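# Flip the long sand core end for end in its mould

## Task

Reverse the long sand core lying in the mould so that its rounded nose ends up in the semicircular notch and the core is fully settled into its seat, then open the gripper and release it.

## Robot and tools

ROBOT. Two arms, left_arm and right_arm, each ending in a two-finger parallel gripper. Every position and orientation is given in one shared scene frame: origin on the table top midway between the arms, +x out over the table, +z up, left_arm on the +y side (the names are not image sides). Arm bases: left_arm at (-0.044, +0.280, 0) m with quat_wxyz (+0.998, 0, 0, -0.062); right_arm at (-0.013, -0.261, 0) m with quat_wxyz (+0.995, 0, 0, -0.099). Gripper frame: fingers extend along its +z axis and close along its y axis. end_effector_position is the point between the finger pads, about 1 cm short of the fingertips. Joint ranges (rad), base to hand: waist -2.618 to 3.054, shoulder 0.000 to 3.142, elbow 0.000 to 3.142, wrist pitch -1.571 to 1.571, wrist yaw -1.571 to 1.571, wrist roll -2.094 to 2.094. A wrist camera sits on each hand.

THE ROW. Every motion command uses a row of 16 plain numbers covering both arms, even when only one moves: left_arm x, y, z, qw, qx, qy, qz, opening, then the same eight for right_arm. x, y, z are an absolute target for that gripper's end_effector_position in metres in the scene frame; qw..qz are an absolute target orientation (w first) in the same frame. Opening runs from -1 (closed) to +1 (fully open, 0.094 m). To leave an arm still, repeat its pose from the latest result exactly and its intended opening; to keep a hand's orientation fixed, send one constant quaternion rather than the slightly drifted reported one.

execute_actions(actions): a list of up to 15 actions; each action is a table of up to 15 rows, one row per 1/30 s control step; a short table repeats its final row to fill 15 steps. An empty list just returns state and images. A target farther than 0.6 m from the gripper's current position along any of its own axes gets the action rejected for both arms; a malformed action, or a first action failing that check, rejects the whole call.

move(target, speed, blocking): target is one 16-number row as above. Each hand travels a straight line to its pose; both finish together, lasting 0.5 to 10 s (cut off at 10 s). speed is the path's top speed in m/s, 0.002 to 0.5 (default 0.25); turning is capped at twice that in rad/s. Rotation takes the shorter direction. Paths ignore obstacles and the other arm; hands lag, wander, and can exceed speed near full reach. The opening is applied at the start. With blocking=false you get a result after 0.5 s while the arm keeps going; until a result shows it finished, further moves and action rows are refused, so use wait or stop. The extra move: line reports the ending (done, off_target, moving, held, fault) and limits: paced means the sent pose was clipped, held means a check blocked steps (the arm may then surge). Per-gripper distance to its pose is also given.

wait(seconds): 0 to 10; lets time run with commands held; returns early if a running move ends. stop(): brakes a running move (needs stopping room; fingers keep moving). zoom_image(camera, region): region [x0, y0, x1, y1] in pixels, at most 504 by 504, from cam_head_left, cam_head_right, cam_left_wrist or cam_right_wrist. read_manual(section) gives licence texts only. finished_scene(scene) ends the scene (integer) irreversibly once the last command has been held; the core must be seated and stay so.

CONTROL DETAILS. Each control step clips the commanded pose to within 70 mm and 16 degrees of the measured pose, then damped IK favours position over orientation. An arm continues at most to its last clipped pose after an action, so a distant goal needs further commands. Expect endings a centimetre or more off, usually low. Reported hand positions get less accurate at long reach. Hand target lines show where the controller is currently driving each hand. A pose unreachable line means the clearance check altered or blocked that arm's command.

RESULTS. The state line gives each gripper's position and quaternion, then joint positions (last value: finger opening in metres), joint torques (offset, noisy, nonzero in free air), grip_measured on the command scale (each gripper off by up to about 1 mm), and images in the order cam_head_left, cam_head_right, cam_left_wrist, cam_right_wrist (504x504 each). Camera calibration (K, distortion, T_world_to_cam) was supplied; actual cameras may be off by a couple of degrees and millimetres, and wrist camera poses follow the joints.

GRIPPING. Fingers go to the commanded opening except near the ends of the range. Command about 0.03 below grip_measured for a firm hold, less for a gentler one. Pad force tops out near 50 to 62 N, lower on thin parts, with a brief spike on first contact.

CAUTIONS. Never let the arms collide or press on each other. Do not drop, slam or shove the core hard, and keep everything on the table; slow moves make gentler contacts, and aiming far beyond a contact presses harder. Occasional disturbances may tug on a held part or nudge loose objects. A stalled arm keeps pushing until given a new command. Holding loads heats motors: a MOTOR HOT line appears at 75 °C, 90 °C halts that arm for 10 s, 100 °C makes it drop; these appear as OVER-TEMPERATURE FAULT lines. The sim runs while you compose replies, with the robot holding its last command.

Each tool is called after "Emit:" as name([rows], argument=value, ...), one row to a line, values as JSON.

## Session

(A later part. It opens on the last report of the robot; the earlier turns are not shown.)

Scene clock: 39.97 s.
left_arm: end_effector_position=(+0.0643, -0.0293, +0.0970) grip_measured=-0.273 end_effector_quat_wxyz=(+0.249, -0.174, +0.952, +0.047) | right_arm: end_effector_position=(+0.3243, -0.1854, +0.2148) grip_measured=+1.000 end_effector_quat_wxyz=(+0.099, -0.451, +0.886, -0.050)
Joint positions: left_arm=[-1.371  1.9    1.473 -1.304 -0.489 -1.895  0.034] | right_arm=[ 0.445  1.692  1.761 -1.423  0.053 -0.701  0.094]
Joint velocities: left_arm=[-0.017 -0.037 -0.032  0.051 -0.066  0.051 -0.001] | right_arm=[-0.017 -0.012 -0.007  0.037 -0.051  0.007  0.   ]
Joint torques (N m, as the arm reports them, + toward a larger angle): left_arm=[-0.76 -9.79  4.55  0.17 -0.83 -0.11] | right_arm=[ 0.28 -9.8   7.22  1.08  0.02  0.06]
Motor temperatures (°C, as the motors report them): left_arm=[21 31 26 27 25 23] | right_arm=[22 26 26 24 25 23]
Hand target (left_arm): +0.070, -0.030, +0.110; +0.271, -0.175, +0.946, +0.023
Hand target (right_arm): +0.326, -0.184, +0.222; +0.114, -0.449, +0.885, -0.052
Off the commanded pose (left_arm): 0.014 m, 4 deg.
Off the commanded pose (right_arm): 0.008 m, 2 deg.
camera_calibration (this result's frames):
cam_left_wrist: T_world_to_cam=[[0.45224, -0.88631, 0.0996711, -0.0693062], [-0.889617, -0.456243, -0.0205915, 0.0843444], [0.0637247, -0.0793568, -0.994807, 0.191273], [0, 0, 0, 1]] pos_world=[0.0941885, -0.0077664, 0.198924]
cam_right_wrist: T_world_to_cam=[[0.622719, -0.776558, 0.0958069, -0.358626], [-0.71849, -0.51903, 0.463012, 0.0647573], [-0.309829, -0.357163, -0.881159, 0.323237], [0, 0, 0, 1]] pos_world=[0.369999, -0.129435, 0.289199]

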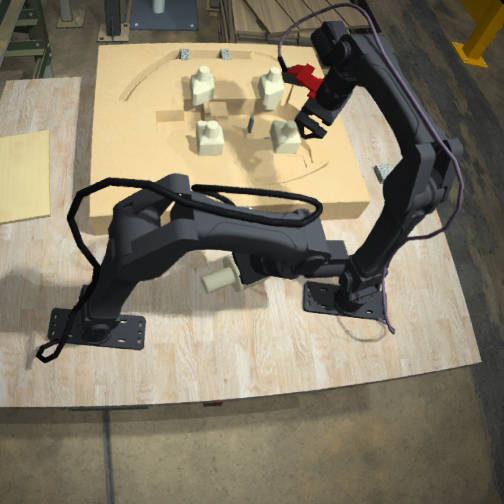

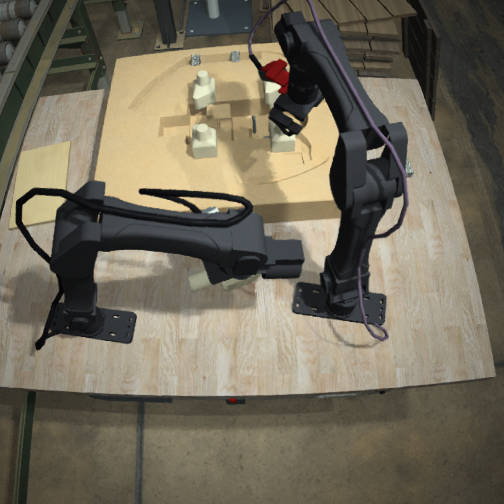

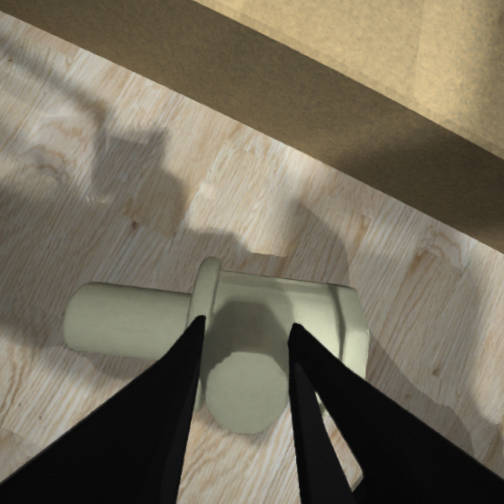

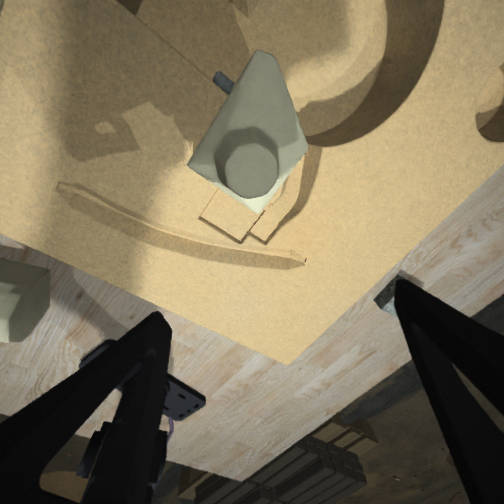

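Emit:
execute_actions([
  [[0.069,-0.03,0.109,0.268,-0.1740,0.9470,0.027,-0.4,0.326,-0.184,0.222,0.114,-0.449,0.885,-0.052,1],[0.068,-0.03,0.108,0.264,-0.1740,0.9480,0.031,-0.4,0.326,-0.184,0.222,0.114,-0.449,0.885,-0.052,1],[0.067,-0.03,0.107,0.260,-0.1740,0.9490,0.035,-0.4,0.326,-0.184,0.222,0.114,-0.449,0.885,-0.052,1],[0.066,-0.03,0.106,0.256,-0.1740,0.9500,0.039,-0.4,0.326,-0.184,0.222,0.114,-0.449,0.885,-0.052,1],[0.066,-0.03,0.105,0.253,-0.1740,0.9508,0.042,-0.4,0.326,-0.184,0.222,0.114,-0.449,0.885,-0.052,1],[0.066,-0.03,0.104,0.253,-0.1740,0.9508,0.042,-0.33,0.326,-0.184,0.222,0.114,-0.449,0.885,-0.052,1],[0.066,-0.03,0.104,0.253,-0.1740,0.9508,0.042,-0.30,0.326,-0.184,0.222,0.114,-0.449,0.885,-0.052,1],[0.066,-0.03,0.104,0.253,-0.1740,0.9508,0.042,-0.285,0.326,-0.184,0.222,0.114,-0.449,0.885,-0.052,1],[0.066,-0.03,0.104,0.253,-0.1740,0.9508,0.042,-0.275,0.326,-0.184,0.222,0.114,-0.449,0.885,-0.052,1],[0.066,-0.03,0.104,0.253,-0.1740,0.9508,0.042,-0.265,0.326,-0.184,0.222,0.114,-0.449,0.885,-0.052,1],[0.066,-0.03,0.104,0.253,-0.1740,0.9508,0.042,-0.25,0.326,-0.184,0.222,0.114,-0.449,0.885,-0.052,1],[0.066,-0.03,0.104,0.253,-0.1740,0.9508,0.042,-0.2,0.326,-0.184,0.222,0.114,-0.449,0.885,-0.052,1],[0.066,-0.03,0.104,0.253,-0.1740,0.9508,0.042,-0.1,0.326,-0.184,0.222,0.114,-0.449,0.885,-0.052,1],[0.066,-0.03,0.104,0.253,-0.1740,0.9508,0.042,0.0,0.326,-0.184,0.222,0.114,-0.449,0.885,-0.052,1],[0.066,-0.03,0.104,0.253,-0.1740,0.9508,0.042,0.1,0.326,-0.184,0.222,0.114,-0.449,0.885,-0.052,1]],
])

Emit:
move(target=[0.045,-0.038,0.17,0.253,-0.1740,0.9508,0.042,0.2,0.326,-0.184,0.222,0.114,-0.449,0.885,-0.052,1], speed=0.1)

Scene clock: 41.17 s.
left_arm: end_effector_position=(+0.0643, -0.0290, +0.0968) grip_measured=+0.053 end_effector_quat_wxyz=(+0.249, -0.174, +0.952, +0.047) | right_arm: end_effector_position=(+0.3243, -0.1854, +0.2148) grip_measured=+1.000 end_effector_quat_wxyz=(+0.099, -0.451, +0.886, -0.050)
Joint positions: left_arm=[-1.371  1.898  1.47  -1.302 -0.489 -1.895  0.049] | right_arm=[ 0.445  1.692  1.761 -1.423  0.053 -0.701  0.094]
Joint velocities: left_arm=[-0.012 -0.017 -0.012 -0.007 -0.022 -0.007  0.089] | right_arm=[-0.007 -0.007 -0.012  0.022 -0.007  0.022  0.   ]
Joint torques (N m, as the arm reports them, + toward a larger angle): left_arm=[-0.04 -7.87  6.71  0.04 -0.42  0.01] | right_arm=[ 0.16 -9.81  7.35  1.05  0.02  0.08]
Motor temperatures (°C, as the motors report them): left_arm=[21 31 26 27 25 23] | right_arm=[22 26 26 24 25 23]
Hand target (left_arm): +0.066, -0.030, +0.104; +0.253, -0.174, +0.951, +0.042
Hand target (right_arm): +0.326, -0.184, +0.222; +0.114, -0.449, +0.885, -0.052
Off the commanded pose (left_arm): 0.007 m, 1 deg.
Off the commanded pose (right_arm): 0.008 m, 2 deg.
camera_calibration (this result's frames):
cam_left_wrist: T_world_to_cam=[[0.451655, -0.886531, 0.100352, -0.0690739], [-0.889921, -0.455668, -0.0201891, 0.084444], [0.0636255, -0.0801869, -0.994747, 0.19111], [0, 0, 0, 1]] pos_world=[0.0941866, -0.00743326, 0.198743]
cam_right_wrist: T_world_to_cam=[[0.622719, -0.776558, 0.0958069, -0.358626], [-0.71849, -0.51903, 0.463012, 0.0647573], [-0.309829, -0.357163, -0.881159, 0.323237], [0, 0, 0, 1]] pos_world=[0.369999, -0.129435, 0.289199]

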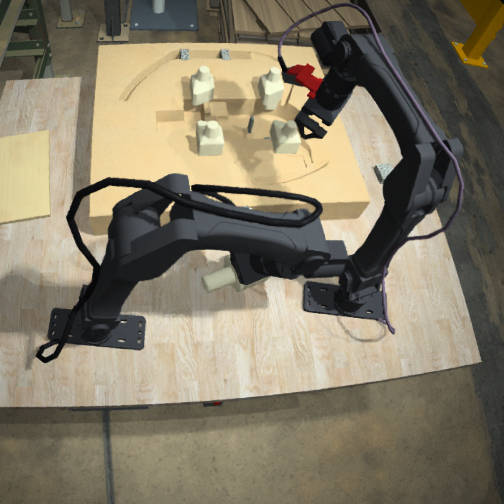

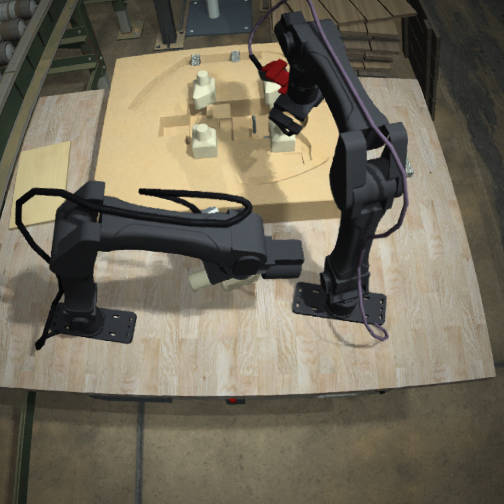

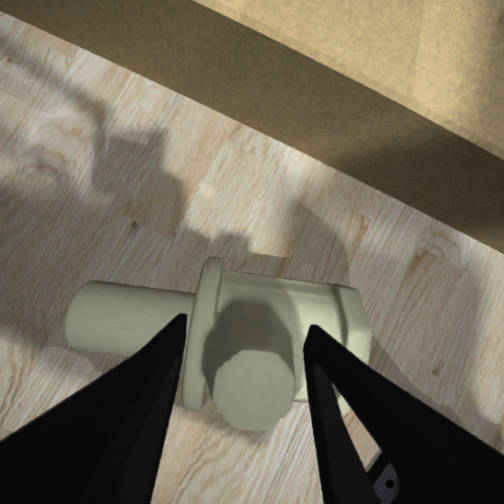

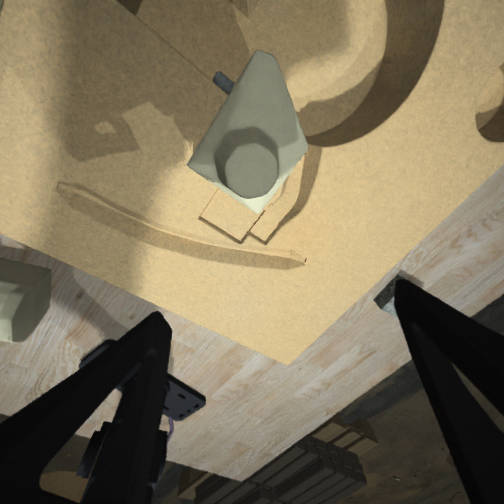

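Scene clock: 42.40 s.
left_arm: end_effector_position=(+0.0458, -0.0353, +0.1552) grip_measured=+0.198 end_effector_quat_wxyz=(+0.249, -0.168, +0.953, +0.042) | right_arm: end_effector_position=(+0.3243, -0.1854, +0.2148) grip_measured=+1.000 end_effector_quat_wxyz=(+0.099, -0.451, +0.886, -0.050)
Joint positions: left_arm=[-1.426  1.898  1.703 -1.55  -0.481 -1.941  0.056] | right_arm=[ 0.445  1.692  1.761 -1.423  0.053 -0.701  0.094]
Joint velocities: left_arm=[ 0.012 -0.002 -0.007  0.007 -0.007 -0.007  0.   ] | right_arm=[ 0.022 -0.007 -0.007 -0.081 -0.007 -0.081  0.   ]
Joint torques (N m, as the arm reports them, + toward a larger angle): left_arm=[-0.55 -8.7   8.   -0.02 -0.4  -0.09] | right_arm=[ 0.1  -9.72  7.22  1.05  0.01  0.06]
Motor temperatures (°C, as the motors report them): left_arm=[21 31 26 27 25 23] | right_arm=[22 26 26 24 25 23]
Hand target (left_arm): +0.045, -0.036, +0.169; +0.250, -0.170, +0.953, +0.025
Hand target (right_arm): +0.326, -0.184, +0.222; +0.114, -0.449, +0.885, -0.052
Off the commanded pose (left_arm): 0.015 m, 1 deg.
Off the commanded pose (right_arm): 0.008 m, 2 deg.
joint sent to its limit (left arm) — the command would take joint 4 (wrist pitch) past its lower limit, so that joint was sent only as far as its limit.
move: off_target (left_arm)
camera_calibration (this result's frames):
cam_left_wrist: T_world_to_cam=[[0.438812, -0.892355, 0.105575, -0.0725175], [-0.896444, -0.442832, -0.016988, 0.0665118], [0.0619113, -0.0871874, -0.994266, 0.249609], [0, 0, 0, 1]] pos_world=[0.075992, -0.0134951, 0.256964]
cam_right_wrist: T_world_to_cam=[[0.622719, -0.776558, 0.0958069, -0.358626], [-0.71849, -0.51903, 0.463012, 0.0647573], [-0.309829, -0.357163, -0.881159, 0.323237], [0, 0, 0, 1]] pos_world=[0.369999, -0.129435, 0.289199]

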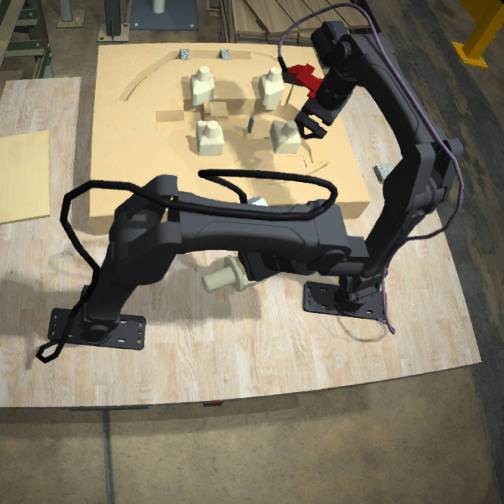

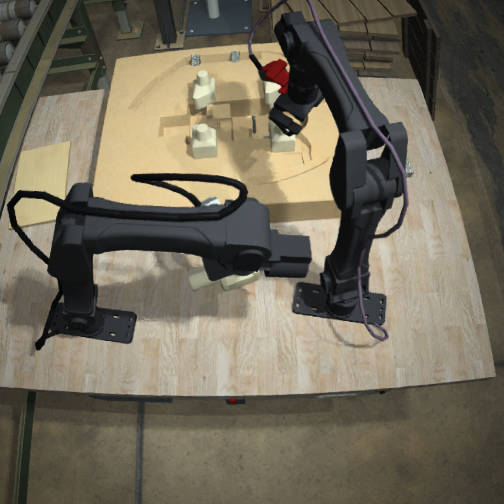

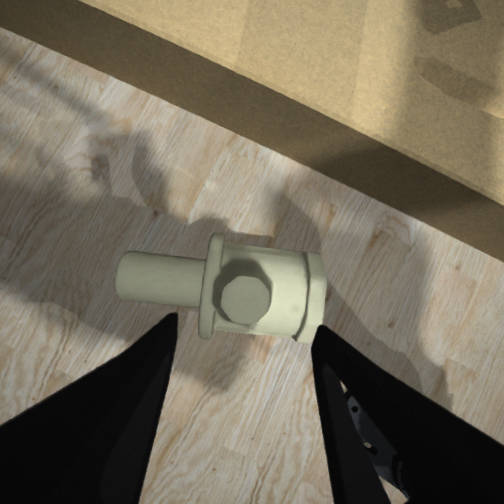

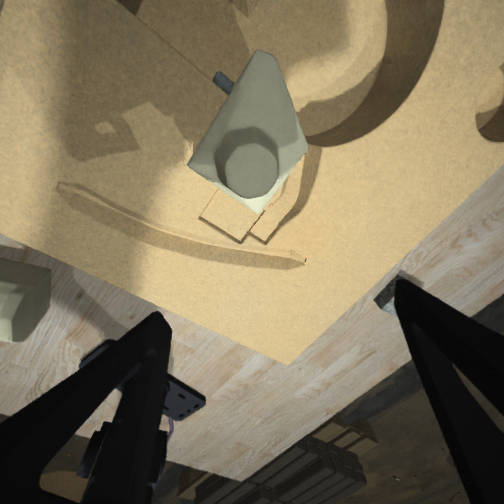

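Emit:
move(target=[0.06,-0.01,0.19,0.2258,0.5514,0.7875,-0.1581,0.2,0.326,-0.184,0.222,0.114,-0.449,0.885,-0.052,1], speed=0.5)

Emit:
move(target=[0.0905,-0.0213,0.168,0.0330,0.9446,0.1774,-0.2741,0.2,0.326,-0.184,0.222,0.114,-0.449,0.885,-0.052,1], speed=0.5)

Scene clock: 45.67 s.
left_arm: end_effector_position=(+0.0596, -0.0113, +0.1890) grip_measured=+0.198 end_effector_quat_wxyz=(+0.224, +0.557, +0.786, -0.148) | right_arm: end_effector_position=(+0.3243, -0.1854, +0.2148) grip_measured=+1.000 end_effector_quat_wxyz=(+0.099, -0.451, +0.886, -0.050)
Joint positions: left_arm=[-1.121  1.227  1.124 -0.924 -0.024 -0.005  0.056] | right_arm=[ 0.445  1.692  1.761 -1.423  0.053 -0.701  0.094]
Joint velocities: left_arm=[ 0.007  0.007 -0.027  0.037  0.051 -0.066  0.001] | right_arm=[-0.007  0.002 -0.002 -0.007  0.037  0.007  0.   ]
Joint torques (N m, as the arm reports them, + toward a larger angle): left_arm=[ 0.87 -4.5   5.68  1.29  0.01  0.06] | right_arm=[ 0.26 -9.68  7.2   1.01  0.02  0.06]
Motor temperatures (°C, as the motors report them): left_arm=[21 31 26 27 25 23] | right_arm=[22 26 26 24 25 23]
Hand target (left_arm): +0.061, -0.010, +0.193; +0.234, +0.555, +0.783, -0.156
Hand target (right_arm): +0.326, -0.184, +0.222; +0.114, -0.449, +0.885, -0.052
Off the commanded pose (left_arm): 0.002 m, 1 deg.
Off the commanded pose (right_arm): 0.008 m, 2 deg.
move: done
camera_calibration (this result's frames):
cam_left_wrist: T_world_to_cam=[[-0.897367, -0.432292, 0.0886354, 0.0272514], [-0.437649, 0.897567, -0.0532642, 0.0847698], [-0.0565304, -0.0865887, -0.994639, 0.291583], [0, 0, 0, 1]] pos_world=[0.0780373, -0.0390582, 0.29212]
cam_right_wrist: T_world_to_cam=[[0.622719, -0.776558, 0.0958069, -0.358626], [-0.71849, -0.51903, 0.463012, 0.0647573], [-0.309829, -0.357163, -0.881159, 0.323237], [0, 0, 0, 1]] pos_world=[0.369999, -0.129435, 0.289199]

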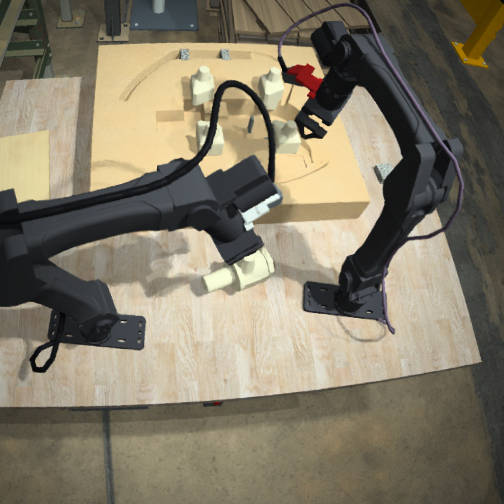

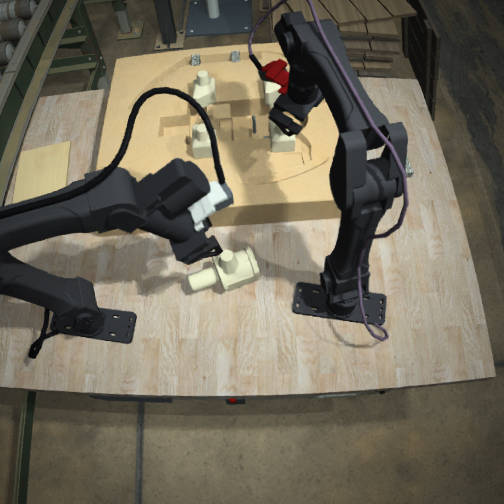

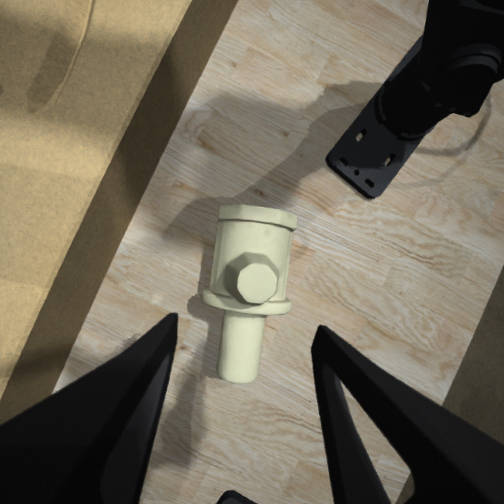

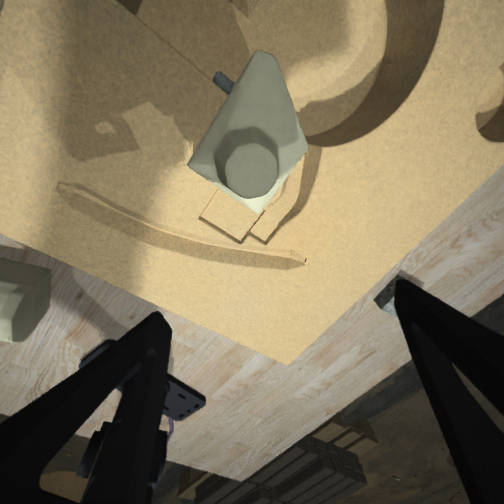

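Scene clock: 47.93 s.
left_arm: end_effector_position=(+0.0902, -0.0190, +0.1590) grip_measured=+0.198 end_effector_quat_wxyz=(+0.052, +0.944, +0.192, -0.264) | right_arm: end_effector_position=(+0.3243, -0.1854, +0.2148) grip_measured=+1.000 end_effector_quat_wxyz=(+0.099, -0.451, +0.886, -0.050)
Joint positions: left_arm=[-0.755  1.893  1.699 -1.552  0.518  1.91   0.056] | right_arm=[ 0.445  1.692  1.761 -1.423  0.053 -0.701  0.094]
Joint velocities: left_arm=[ 0.002 -0.022  0.007  0.081  0.007  0.11  -0.001] | right_arm=[-0.007  0.012 -0.002  0.022  0.051 -0.051  0.   ]
Joint torques (N m, as the arm reports them, + toward a larger angle): left_arm=[ 0.13 -7.12  8.47 -0.01  0.38  0.03] | right_arm=[ 0.23 -9.65  7.42  1.07 -0.01  0.05]
Motor temperatures (°C, as the motors report them): left_arm=[21 30 26 27 25 23] | right_arm=[22 26 26 24 25 23]
Hand target (left_arm): +0.092, -0.022, +0.166; +0.060, +0.945, +0.186, -0.263
Hand target (right_arm): +0.326, -0.184, +0.222; +0.114, -0.449, +0.885, -0.052
Off the commanded pose (left_arm): 0.009 m, 3 deg.
Off the commanded pose (right_arm): 0.008 m, 2 deg.
joint sent to its limit (left arm) — the command would take joint 4 (wrist pitch) past its lower limit, so that joint was sent only as far as its limit.
move: off_target (left_arm)
camera_calibration (this result's frames):
cam_left_wrist: T_world_to_cam=[[-0.481543, 0.869596, 0.109171, 0.038017], [0.870892, 0.488749, -0.0516815, -0.0225743], [-0.0982994, 0.0701897, -0.992679, 0.269203], [0, 0, 0, 1]] pos_world=[0.0644291, -0.0409215, 0.261915]
cam_right_wrist: T_world_to_cam=[[0.622719, -0.776558, 0.0958069, -0.358626], [-0.71849, -0.51903, 0.463012, 0.0647573], [-0.309829, -0.357163, -0.881159, 0.323237], [0, 0, 0, 1]] pos_world=[0.369999, -0.129435, 0.289199]

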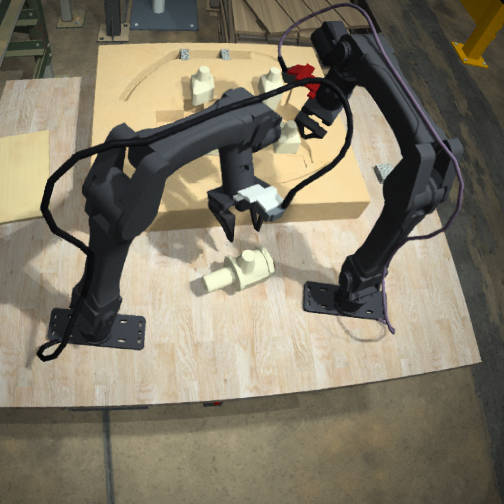

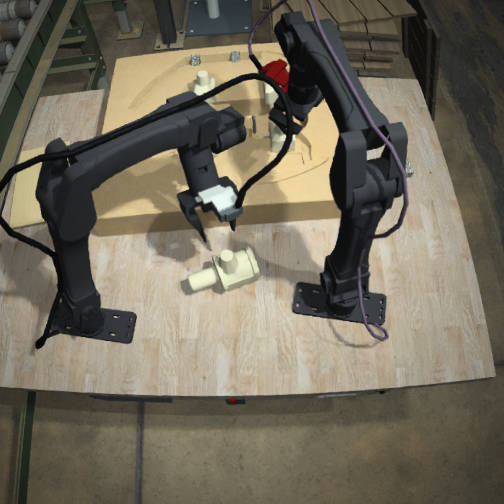

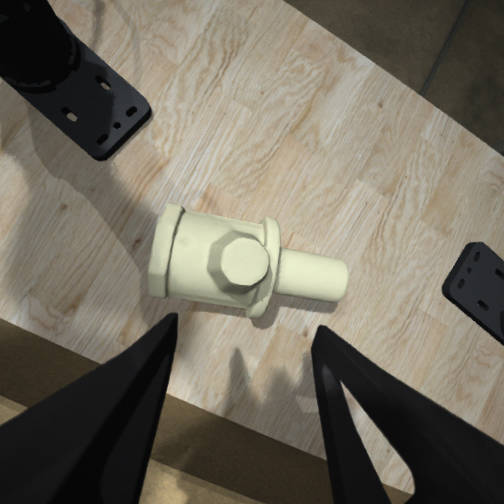

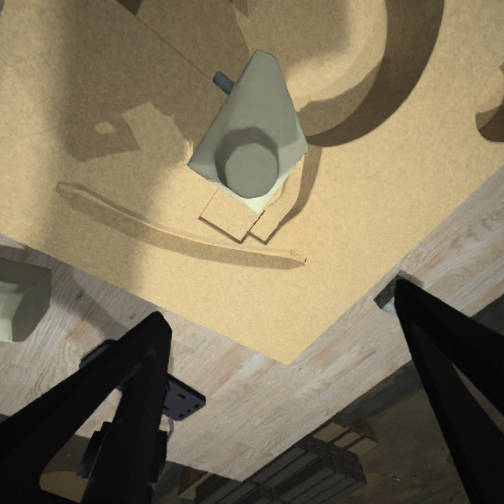

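Emit:
move(target=[0.068,-0.028,0.125,0.0277,0.9478,0.1592,-0.2747,0.2,0.326,-0.184,0.222,0.114,-0.449,0.885,-0.052,1], speed=0.08)

Scene clock: 49.60 s.
left_arm: end_effector_position=(+0.0721, -0.0282, +0.1287) grip_measured=+0.198 end_effector_quat_wxyz=(+0.031, +0.949, +0.162, -0.269) | right_arm: end_effector_position=(+0.3243, -0.1854, +0.2148) grip_measured=+1.000 end_effector_quat_wxyz=(+0.099, -0.451, +0.886, -0.050)
Joint positions: left_arm=[-0.82   1.926  1.62  -1.467  0.514  1.913  0.056] | right_arm=[ 0.445  1.692  1.761 -1.423  0.053 -0.701  0.094]
Joint velocities: left_arm=[ 0.002  0.022 -0.002 -0.007  0.051  0.037  0.   ] | right_arm=[ 0.007 -0.007 -0.002 -0.066 -0.095 -0.022  0.   ]
Joint torques (N m, as the arm reports them, + toward a larger angle): left_arm=[-0.46 -7.24  4.4   0.13  0.43  0.02] | right_arm=[ 0.29 -9.56  7.31  1.07 -0.02  0.02]
Motor temperatures (°C, as the motors report them): left_arm=[21 30 26 26 25 23] | right_arm=[22 27 26 24 25 23]
Hand target (left_arm): +0.068, -0.029, +0.125; +0.028, +0.947, +0.159, -0.276
Hand target (right_arm): +0.326, -0.184, +0.222; +0.114, -0.449, +0.885, -0.052
Off the commanded pose (left_arm): 0.005 m, 1 deg.
Off the commanded pose (right_arm): 0.008 m, 2 deg.
move: done
camera_calibration (this result's frames):
cam_left_wrist: T_world_to_cam=[[-0.418994, 0.897948, 0.134657, 0.033592], [0.901921, 0.428708, -0.0524179, -0.00768332], [-0.104797, 0.0994876, -0.989505, 0.238873], [0, 0, 0, 1]] pos_world=[0.0460379, -0.0506349, 0.23144]
cam_right_wrist: T_world_to_cam=[[0.622719, -0.776558, 0.0958069, -0.358626], [-0.71849, -0.51903, 0.463012, 0.0647573], [-0.309829, -0.357163, -0.881159, 0.323237], [0, 0, 0, 1]] pos_world=[0.369999, -0.129435, 0.289199]

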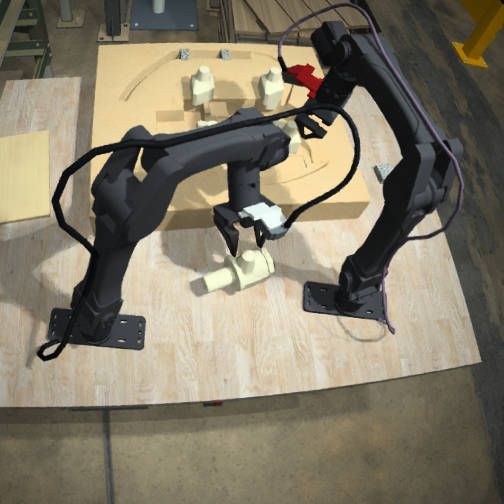

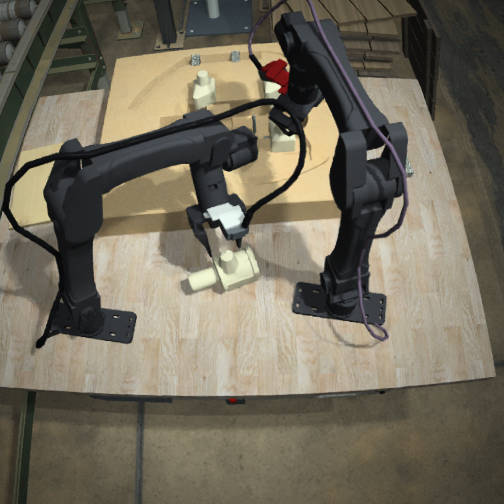

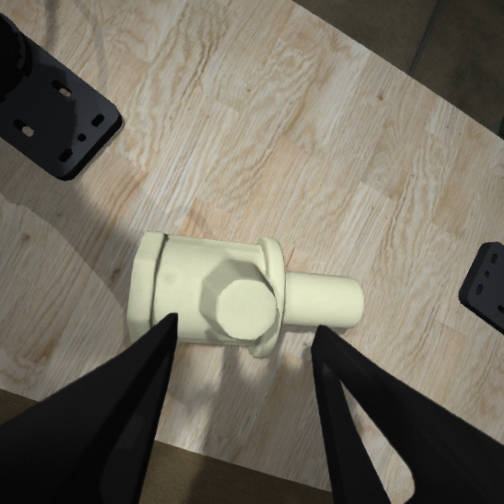

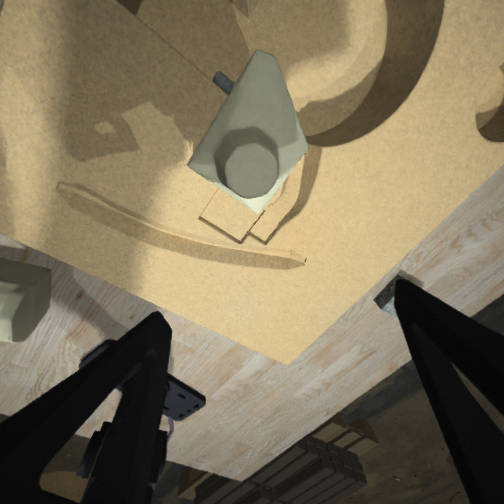

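Emit:
move(target=[0.0495,-0.0335,0.097,0.0277,0.9478,0.1592,-0.2747,-0.1,0.326,-0.184,0.222,0.114,-0.449,0.885,-0.052,1], speed=0.04)

Scene clock: 51.13 s.
left_arm: end_effector_position=(+0.0558, -0.0337, +0.0974) grip_measured=-0.098 end_effector_quat_wxyz=(+0.025, +0.949, +0.161, -0.269) | right_arm: end_effector_position=(+0.3243, -0.1854, +0.2148) grip_measured=+1.000 end_effector_quat_wxyz=(+0.099, -0.451, +0.886, -0.050)
Joint positions: left_arm=[-0.87   1.926  1.497 -1.328  0.517  1.862  0.042] | right_arm=[ 0.445  1.692  1.761 -1.423  0.053 -0.701  0.094]
Joint velocities: left_arm=[-0.007  0.002  0.022  0.037 -0.007  0.022  0.001] | right_arm=[-0.002 -0.007  0.002  0.022 -0.022  0.007  0.   ]
Joint torques (N m, as the arm reports them, + toward a larger angle): left_arm=[-0.87 -8.11  3.7   0.2   0.52 -0.09] | right_arm=[ 0.09 -9.75  7.22  1.02  0.02  0.08]
Motor temperatures (°C, as the motors report them): left_arm=[21 30 26 26 25 23] | right_arm=[22 27 26 24 25 23]
Hand target (left_arm): +0.050, -0.034, +0.097; +0.027, +0.948, +0.159, -0.276
Hand target (right_arm): +0.326, -0.184, +0.222; +0.114, -0.449, +0.885, -0.052
Off the commanded pose (left_arm): 0.006 m, 1 deg.
Off the commanded pose (right_arm): 0.008 m, 2 deg.
move: done
camera_calibration (this result's frames):
cam_left_wrist: T_world_to_cam=[[-0.413448, 0.899044, 0.144158, 0.0347515], [0.904512, 0.423705, -0.0482909, 0.00693813], [-0.104496, 0.110427, -0.988376, 0.207028], [0, 0, 0, 1]] pos_world=[0.029726, -0.0570444, 0.199947]
cam_right_wrist: T_world_to_cam=[[0.622719, -0.776558, 0.0958069, -0.358626], [-0.71849, -0.51903, 0.463012, 0.0647573], [-0.309829, -0.357163, -0.881159, 0.323237], [0, 0, 0, 1]] pos_world=[0.369999, -0.129435, 0.289199]

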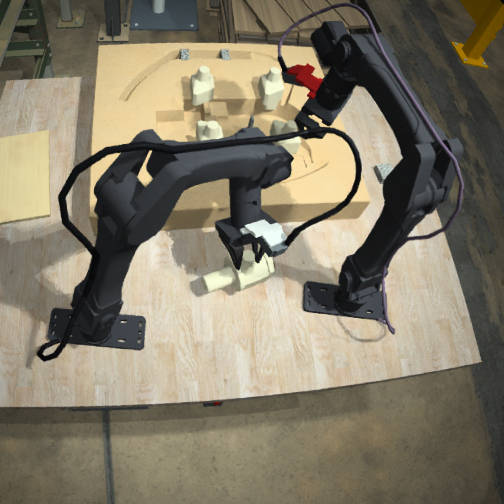

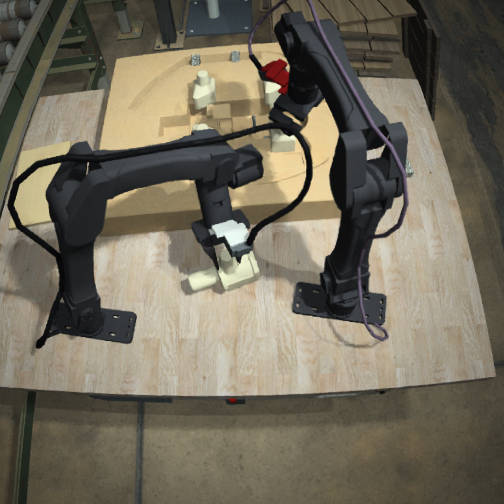

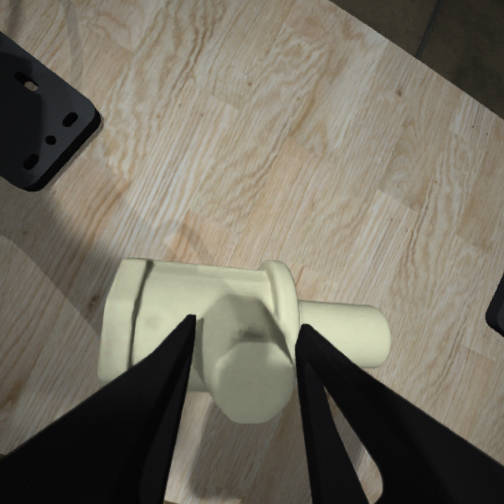

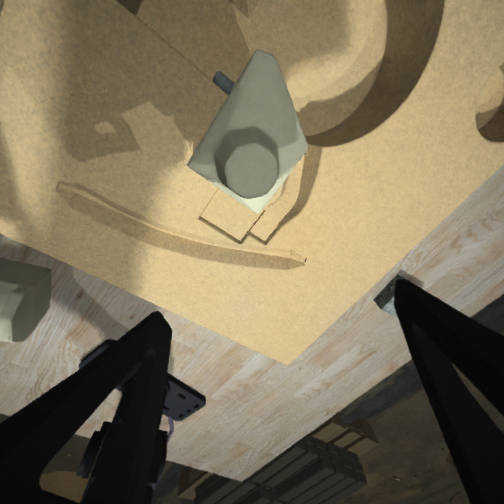

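Emit:
execute_actions([
  [[0.052,-0.0335,0.098,0.0277,0.9478,0.1592,-0.2747,-0.14,0.326,-0.184,0.222,0.114,-0.449,0.885,-0.052,1],[0.053,-0.0335,0.098,0.0277,0.9478,0.1592,-0.2747,-0.18,0.326,-0.184,0.222,0.114,-0.449,0.885,-0.052,1],[0.053,-0.0335,0.098,0.0277,0.9478,0.1592,-0.2747,-0.21,0.326,-0.184,0.222,0.114,-0.449,0.885,-0.052,1],[0.053,-0.0335,0.098,0.0277,0.9478,0.1592,-0.2747,-0.23,0.326,-0.184,0.222,0.114,-0.449,0.885,-0.052,1],[0.053,-0.0335,0.098,0.0277,0.9478,0.1592,-0.2747,-0.25,0.326,-0.184,0.222,0.114,-0.449,0.885,-0.052,1],[0.053,-0.0335,0.098,0.0277,0.9478,0.1592,-0.2747,-0.27,0.326,-0.184,0.222,0.114,-0.449,0.885,-0.052,1],[0.053,-0.0335,0.098,0.0277,0.9478,0.1592,-0.2747,-0.29,0.326,-0.184,0.222,0.114,-0.449,0.885,-0.052,1],[0.053,-0.0335,0.098,0.0277,0.9478,0.1592,-0.2747,-0.32,0.326,-0.184,0.222,0.114,-0.449,0.885,-0.052,1],[0.053,-0.0335,0.098,0.0277,0.9478,0.1592,-0.2747,-0.36,0.326,-0.184,0.222,0.114,-0.449,0.885,-0.052,1],[0.053,-0.0335,0.098,0.0277,0.9478,0.1592,-0.2747,-0.4,0.326,-0.184,0.222,0.114,-0.449,0.885,-0.052,1]],
])

Scene clock: 52.20 s.
left_arm: end_effector_position=(+0.0562, -0.0354, +0.0975) grip_measured=-0.261 end_effector_quat_wxyz=(+0.029, +0.949, +0.161, -0.269) | right_arm: end_effector_position=(+0.3243, -0.1854, +0.2148) grip_measured=+1.000 end_effector_quat_wxyz=(+0.099, -0.451, +0.886, -0.050)
Joint positions: left_arm=[-0.87   1.926  1.497 -1.321  0.521  1.86   0.035] | right_arm=[ 0.445  1.692  1.761 -1.423  0.053 -0.701  0.094]
Joint velocities: left_arm=[-0.012 -0.002 -0.002  0.022 -0.037 -0.081 -0.001] | right_arm=[-0.007 -0.002 -0.012  0.125  0.037  0.007  0.   ]
Joint torques (N m, as the arm reports them, + toward a larger angle): left_arm=[-0.07 -7.75  4.58  0.1   0.42  0.03] | right_arm=[ 0.19 -9.65  7.17  1.07  0.04  0.06]
Motor temperatures (°C, as the motors report them): left_arm=[21 30 26 26 25 23] | right_arm=[22 27 26 24 25 23]
Hand target (left_arm): +0.053, -0.034, +0.098; +0.028, +0.948, +0.159, -0.275
Hand target (right_arm): +0.326, -0.184, +0.222; +0.114, -0.449, +0.885, -0.052
Off the commanded pose (left_arm): 0.004 m, 1 deg.
Off the commanded pose (right_arm): 0.008 m, 2 deg.
camera_calibration (this result's frames):
cam_left_wrist: T_world_to_cam=[[-0.415602, 0.899046, 0.137811, 0.0371273], [0.903497, 0.425518, -0.0512616, 0.00777569], [-0.104727, 0.103207, -0.989131, 0.20716], [0, 0, 0, 1]] pos_world=[0.0301003, -0.0580683, 0.200191]
cam_right_wrist: T_world_to_cam=[[0.622719, -0.776558, 0.0958069, -0.358626], [-0.71849, -0.51903, 0.463012, 0.0647573], [-0.309829, -0.357163, -0.881159, 0.323237], [0, 0, 0, 1]] pos_world=[0.369999, -0.129435, 0.289199]

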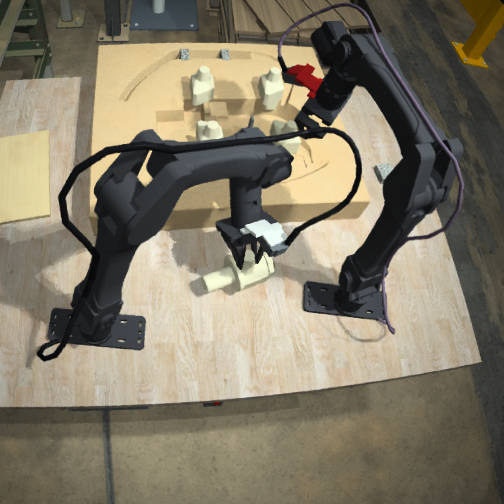

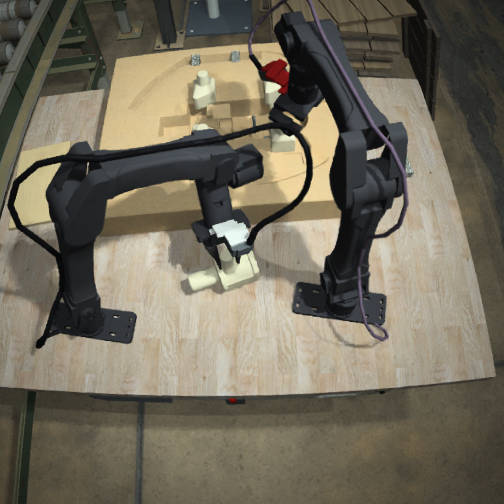

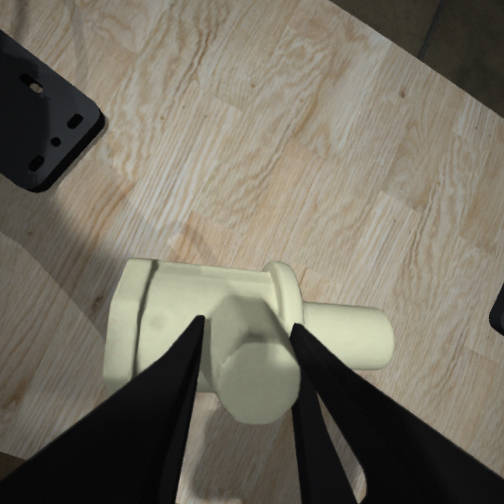

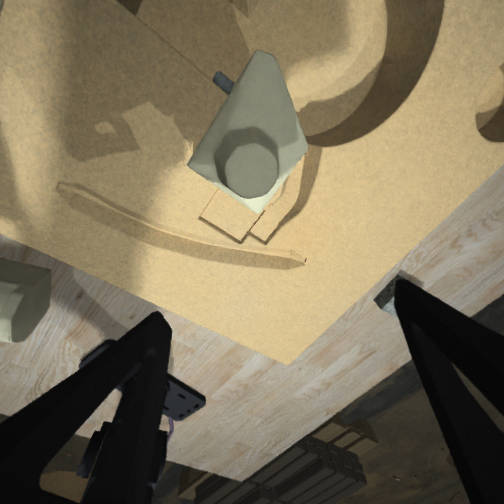

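Emit:
move(target=[0.05,-0.035,0.185,0.0277,0.9478,0.1592,-0.2747,-0.4,0.326,-0.184,0.222,0.114,-0.449,0.885,-0.052,1], speed=0.07)

Emit:
move(target=[0.07,0.0,0.26,0.2464,0.5470,0.7812,-0.1725,-0.4,0.326,-0.184,0.222,0.114,-0.449,0.885,-0.052,1], speed=0.35)

Scene clock: 54.63 s.
left_arm: end_effector_position=(+0.0611, -0.0283, +0.1483) grip_measured=-0.261 end_effector_quat_wxyz=(+0.019, +0.954, +0.172, -0.245) | right_arm: end_effector_position=(+0.3243, -0.1854, +0.2148) grip_measured=+1.000 end_effector_quat_wxyz=(+0.099, -0.451, +0.886, -0.050)
Joint positions: left_arm=[-0.87   1.89   1.668 -1.519  0.47   1.832  0.035] | right_arm=[ 0.445  1.692  1.761 -1.423  0.053 -0.701  0.094]
Joint velocities: left_arm=[-0.002 -0.002 -0.002 -0.022 -0.022  0.066 -0.001] | right_arm=[ 0.007  0.017  0.002  0.007 -0.007 -0.022  0.   ]
Joint torques (N m, as the arm reports them, + toward a larger angle): left_arm=[ -0.78 -10.86   9.97  -0.26   1.09  -0.11] | right_arm=[ 0.13 -9.71  7.21  1.04  0.02  0.05]
Motor temperatures (°C, as the motors report them): left_arm=[21 30 26 26 25 23] | right_arm=[22 27 26 24 25 23]
Hand target (left_arm): +0.049, -0.032, +0.183; +0.055, +0.949, +0.165, -0.264
Hand target (right_arm): +0.326, -0.184, +0.222; +0.114, -0.449, +0.885, -0.052
Off the commanded pose (left_arm): 0.039 m, 4 deg.
Off the commanded pose (right_arm): 0.008 m, 2 deg.
joint sent to its limit (left arm) — the command would take joint 4 (wrist pitch) past its lower limit, so that joint was sent only as far as its limit.
move: off_target (left_arm)
camera_calibration (this result's frames):
cam_left_wrist: T_world_to_cam=[[-0.435816, 0.887727, 0.148339, 0.0252215], [0.897795, 0.440409, 0.00209278, -0.00419711], [-0.0634719, 0.13409, -0.988934, 0.25555], [0, 0, 0, 1]] pos_world=[0.0309803, -0.054808, 0.248989]
cam_right_wrist: T_world_to_cam=[[0.622719, -0.776558, 0.0958069, -0.358626], [-0.71849, -0.51903, 0.463012, 0.0647573], [-0.309829, -0.357163, -0.881159, 0.323237], [0, 0, 0, 1]] pos_world=[0.369999, -0.129435, 0.289199]

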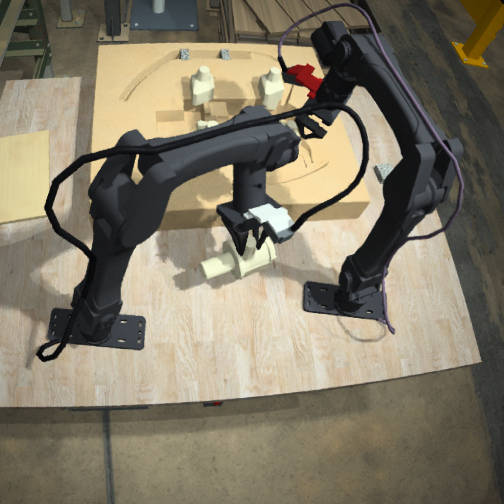

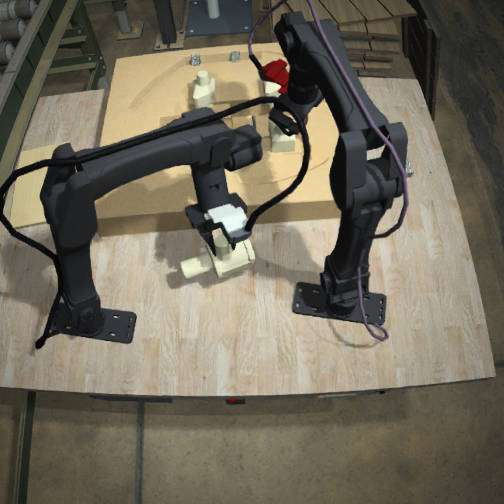

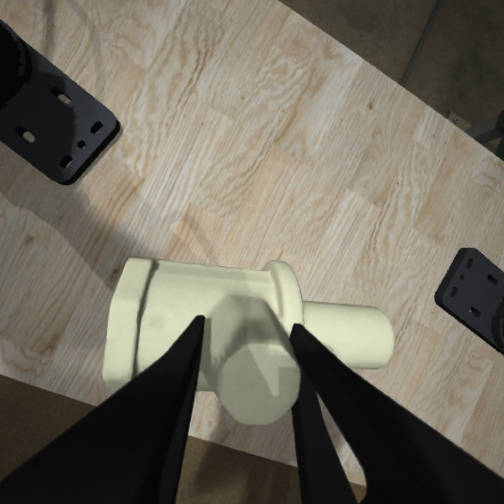

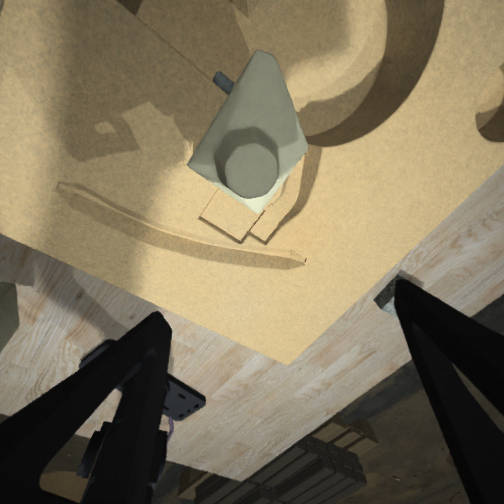

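Scene clock: 57.60 s.
left_arm: end_effector_position=(+0.0627, +0.0177, +0.2239) grip_measured=-0.262 end_effector_quat_wxyz=(+0.176, +0.562, +0.798, -0.130) | right_arm: end_effector_position=(+0.3243, -0.1854, +0.2148) grip_measured=+1.000 end_effector_quat_wxyz=(+0.099, -0.451, +0.886, -0.050)
Joint positions: left_arm=[-1.039  1.256  1.334 -1.21   0.038  0.056  0.035] | right_arm=[ 0.445  1.692  1.761 -1.423  0.053 -0.701  0.094]
Joint velocities: left_arm=[ 0.002 -0.007 -0.002 -0.037  0.022 -0.037 -0.002] | right_arm=[-0.022  0.002  0.007 -0.022 -0.051 -0.007  0.   ]
Joint torques (N m, as the arm reports them, + toward a larger angle): left_arm=[-1.02 -6.27 10.22  1.52 -0.08 -0.05] | right_arm=[ 0.23 -9.69  7.14  1.07  0.01  0.05]
Motor temperatures (°C, as the motors report them): left_arm=[21 30 26 26 25 23] | right_arm=[22 27 26 24 25 23]
Hand target (left_arm): +0.067, +0.005, +0.262; +0.243, +0.551, +0.780, -0.169
Hand target (right_arm): +0.326, -0.184, +0.222; +0.114, -0.449, +0.885, -0.052
Off the commanded pose (left_arm): 0.041 m, 10 deg.
Off the commanded pose (right_arm): 0.008 m, 2 deg.
move: off_target (left_arm)
camera_calibration (this result's frames):
cam_left_wrist: T_world_to_cam=[[-0.891922, -0.439783, 0.105197, 0.0355466], [-0.436727, 0.898104, 0.0517574, 0.038413], [-0.11724, 0.0002211, -0.993104, 0.330923], [0, 0, 0, 1]] pos_world=[0.0872783, -0.0189393, 0.322913]
cam_right_wrist: T_world_to_cam=[[0.622719, -0.776558, 0.0958069, -0.358626], [-0.71849, -0.51903, 0.463012, 0.0647573], [-0.309829, -0.357163, -0.881159, 0.323237], [0, 0, 0, 1]] pos_world=[0.369999, -0.129435, 0.289199]

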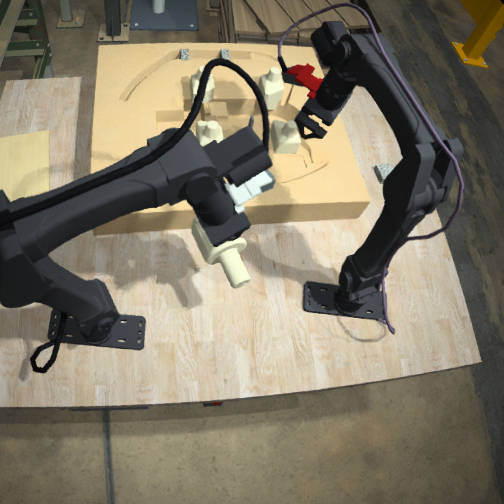

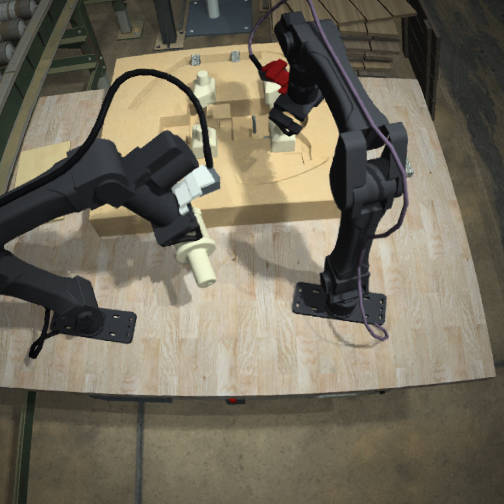

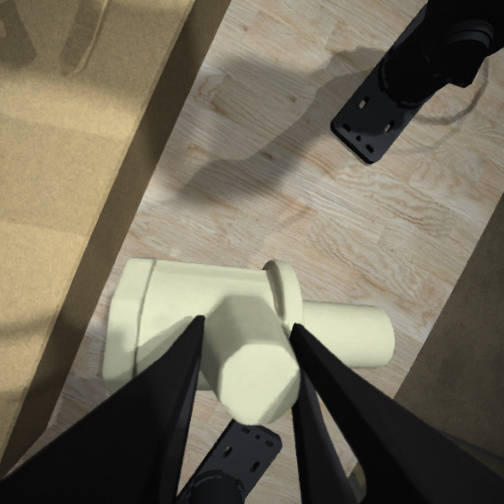

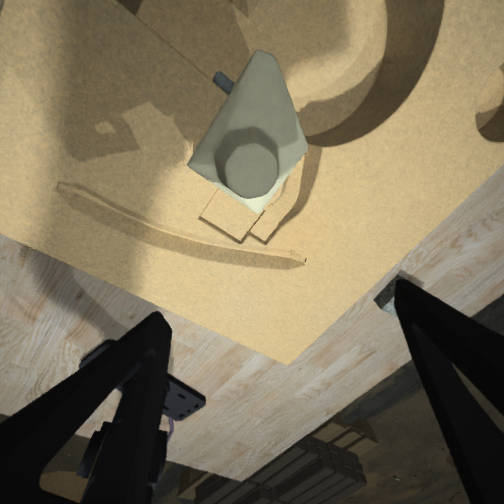

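Emit:
execute_actions(actions=[])

Scene clock: 58.30 s.
left_arm: end_effector_position=(+0.0629, +0.0178, +0.2239) grip_measured=-0.262 end_effector_quat_wxyz=(+0.176, +0.561, +0.799, -0.130) | right_arm: end_effector_position=(+0.3243, -0.1854, +0.2148) grip_measured=+1.000 end_effector_quat_wxyz=(+0.099, -0.451, +0.886, -0.050)
Joint positions: left_arm=[-1.039  1.256  1.334 -1.21   0.036  0.053  0.035] | right_arm=[ 0.445  1.692  1.761 -1.423  0.053 -0.701  0.094]
Joint velocities: left_arm=[ 0.012 -0.017 -0.002  0.007 -0.051  0.007 -0.   ] | right_arm=[ 0.002 -0.002 -0.002  0.022 -0.022 -0.081  0.   ]
Joint torques (N m, as the arm reports them, + toward a larger angle): left_arm=[-0.9  -6.27 10.26  1.55 -0.08 -0.05] | right_arm=[-0.01 -9.7   7.37  1.04  0.01  0.09]
Motor temperatures (°C, as the motors report them): left_arm=[21 30 26 26 25 23] | right_arm=[22 27 26 24 25 23]
Hand target (left_arm): +0.067, +0.005, +0.262; +0.244, +0.551, +0.780, -0.169
Hand target (right_arm): +0.326, -0.184, +0.222; +0.114, -0.449, +0.885, -0.052
Off the commanded pose (left_arm): 0.041 m, 10 deg.
Off the commanded pose (right_arm): 0.008 m, 2 deg.
camera_calibration (this result's frames):
cam_left_wrist: T_world_to_cam=[[-0.890758, -0.442232, 0.104789, 0.035879], [-0.439185, 0.896901, 0.0518233, 0.0385912], [-0.116903, 0.000140321, -0.993143, 0.330933], [0, 0, 0, 1]] pos_world=[0.0875953, -0.0187921, 0.322904]
cam_right_wrist: T_world_to_cam=[[0.622719, -0.776558, 0.0958069, -0.358626], [-0.71849, -0.51903, 0.463012, 0.0647573], [-0.309829, -0.357163, -0.881159, 0.323237], [0, 0, 0, 1]] pos_world=[0.369999, -0.129435, 0.289199]

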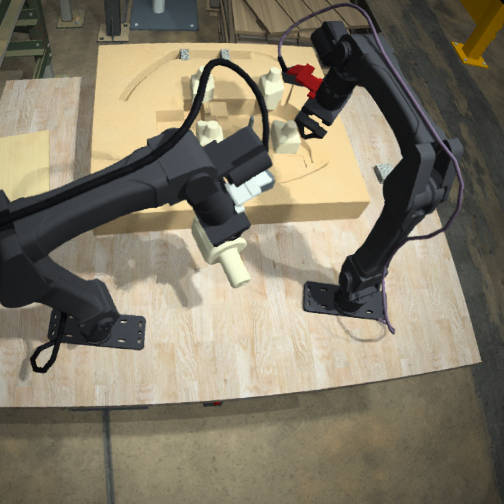

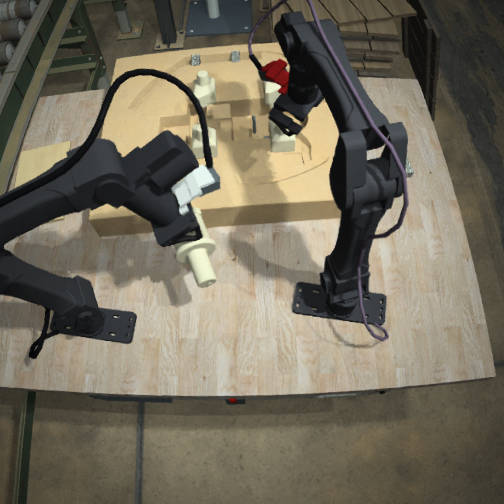

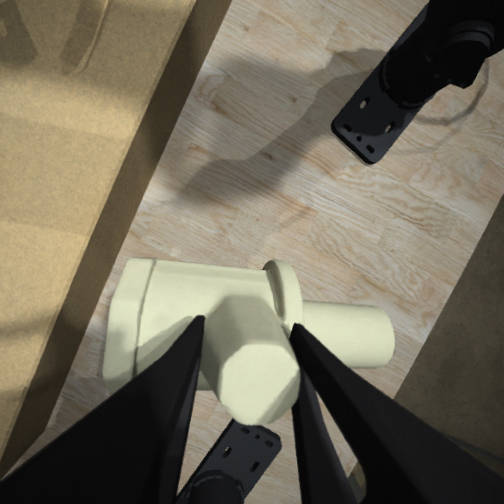

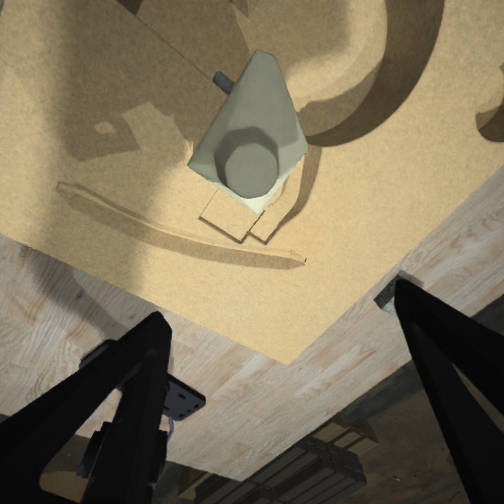

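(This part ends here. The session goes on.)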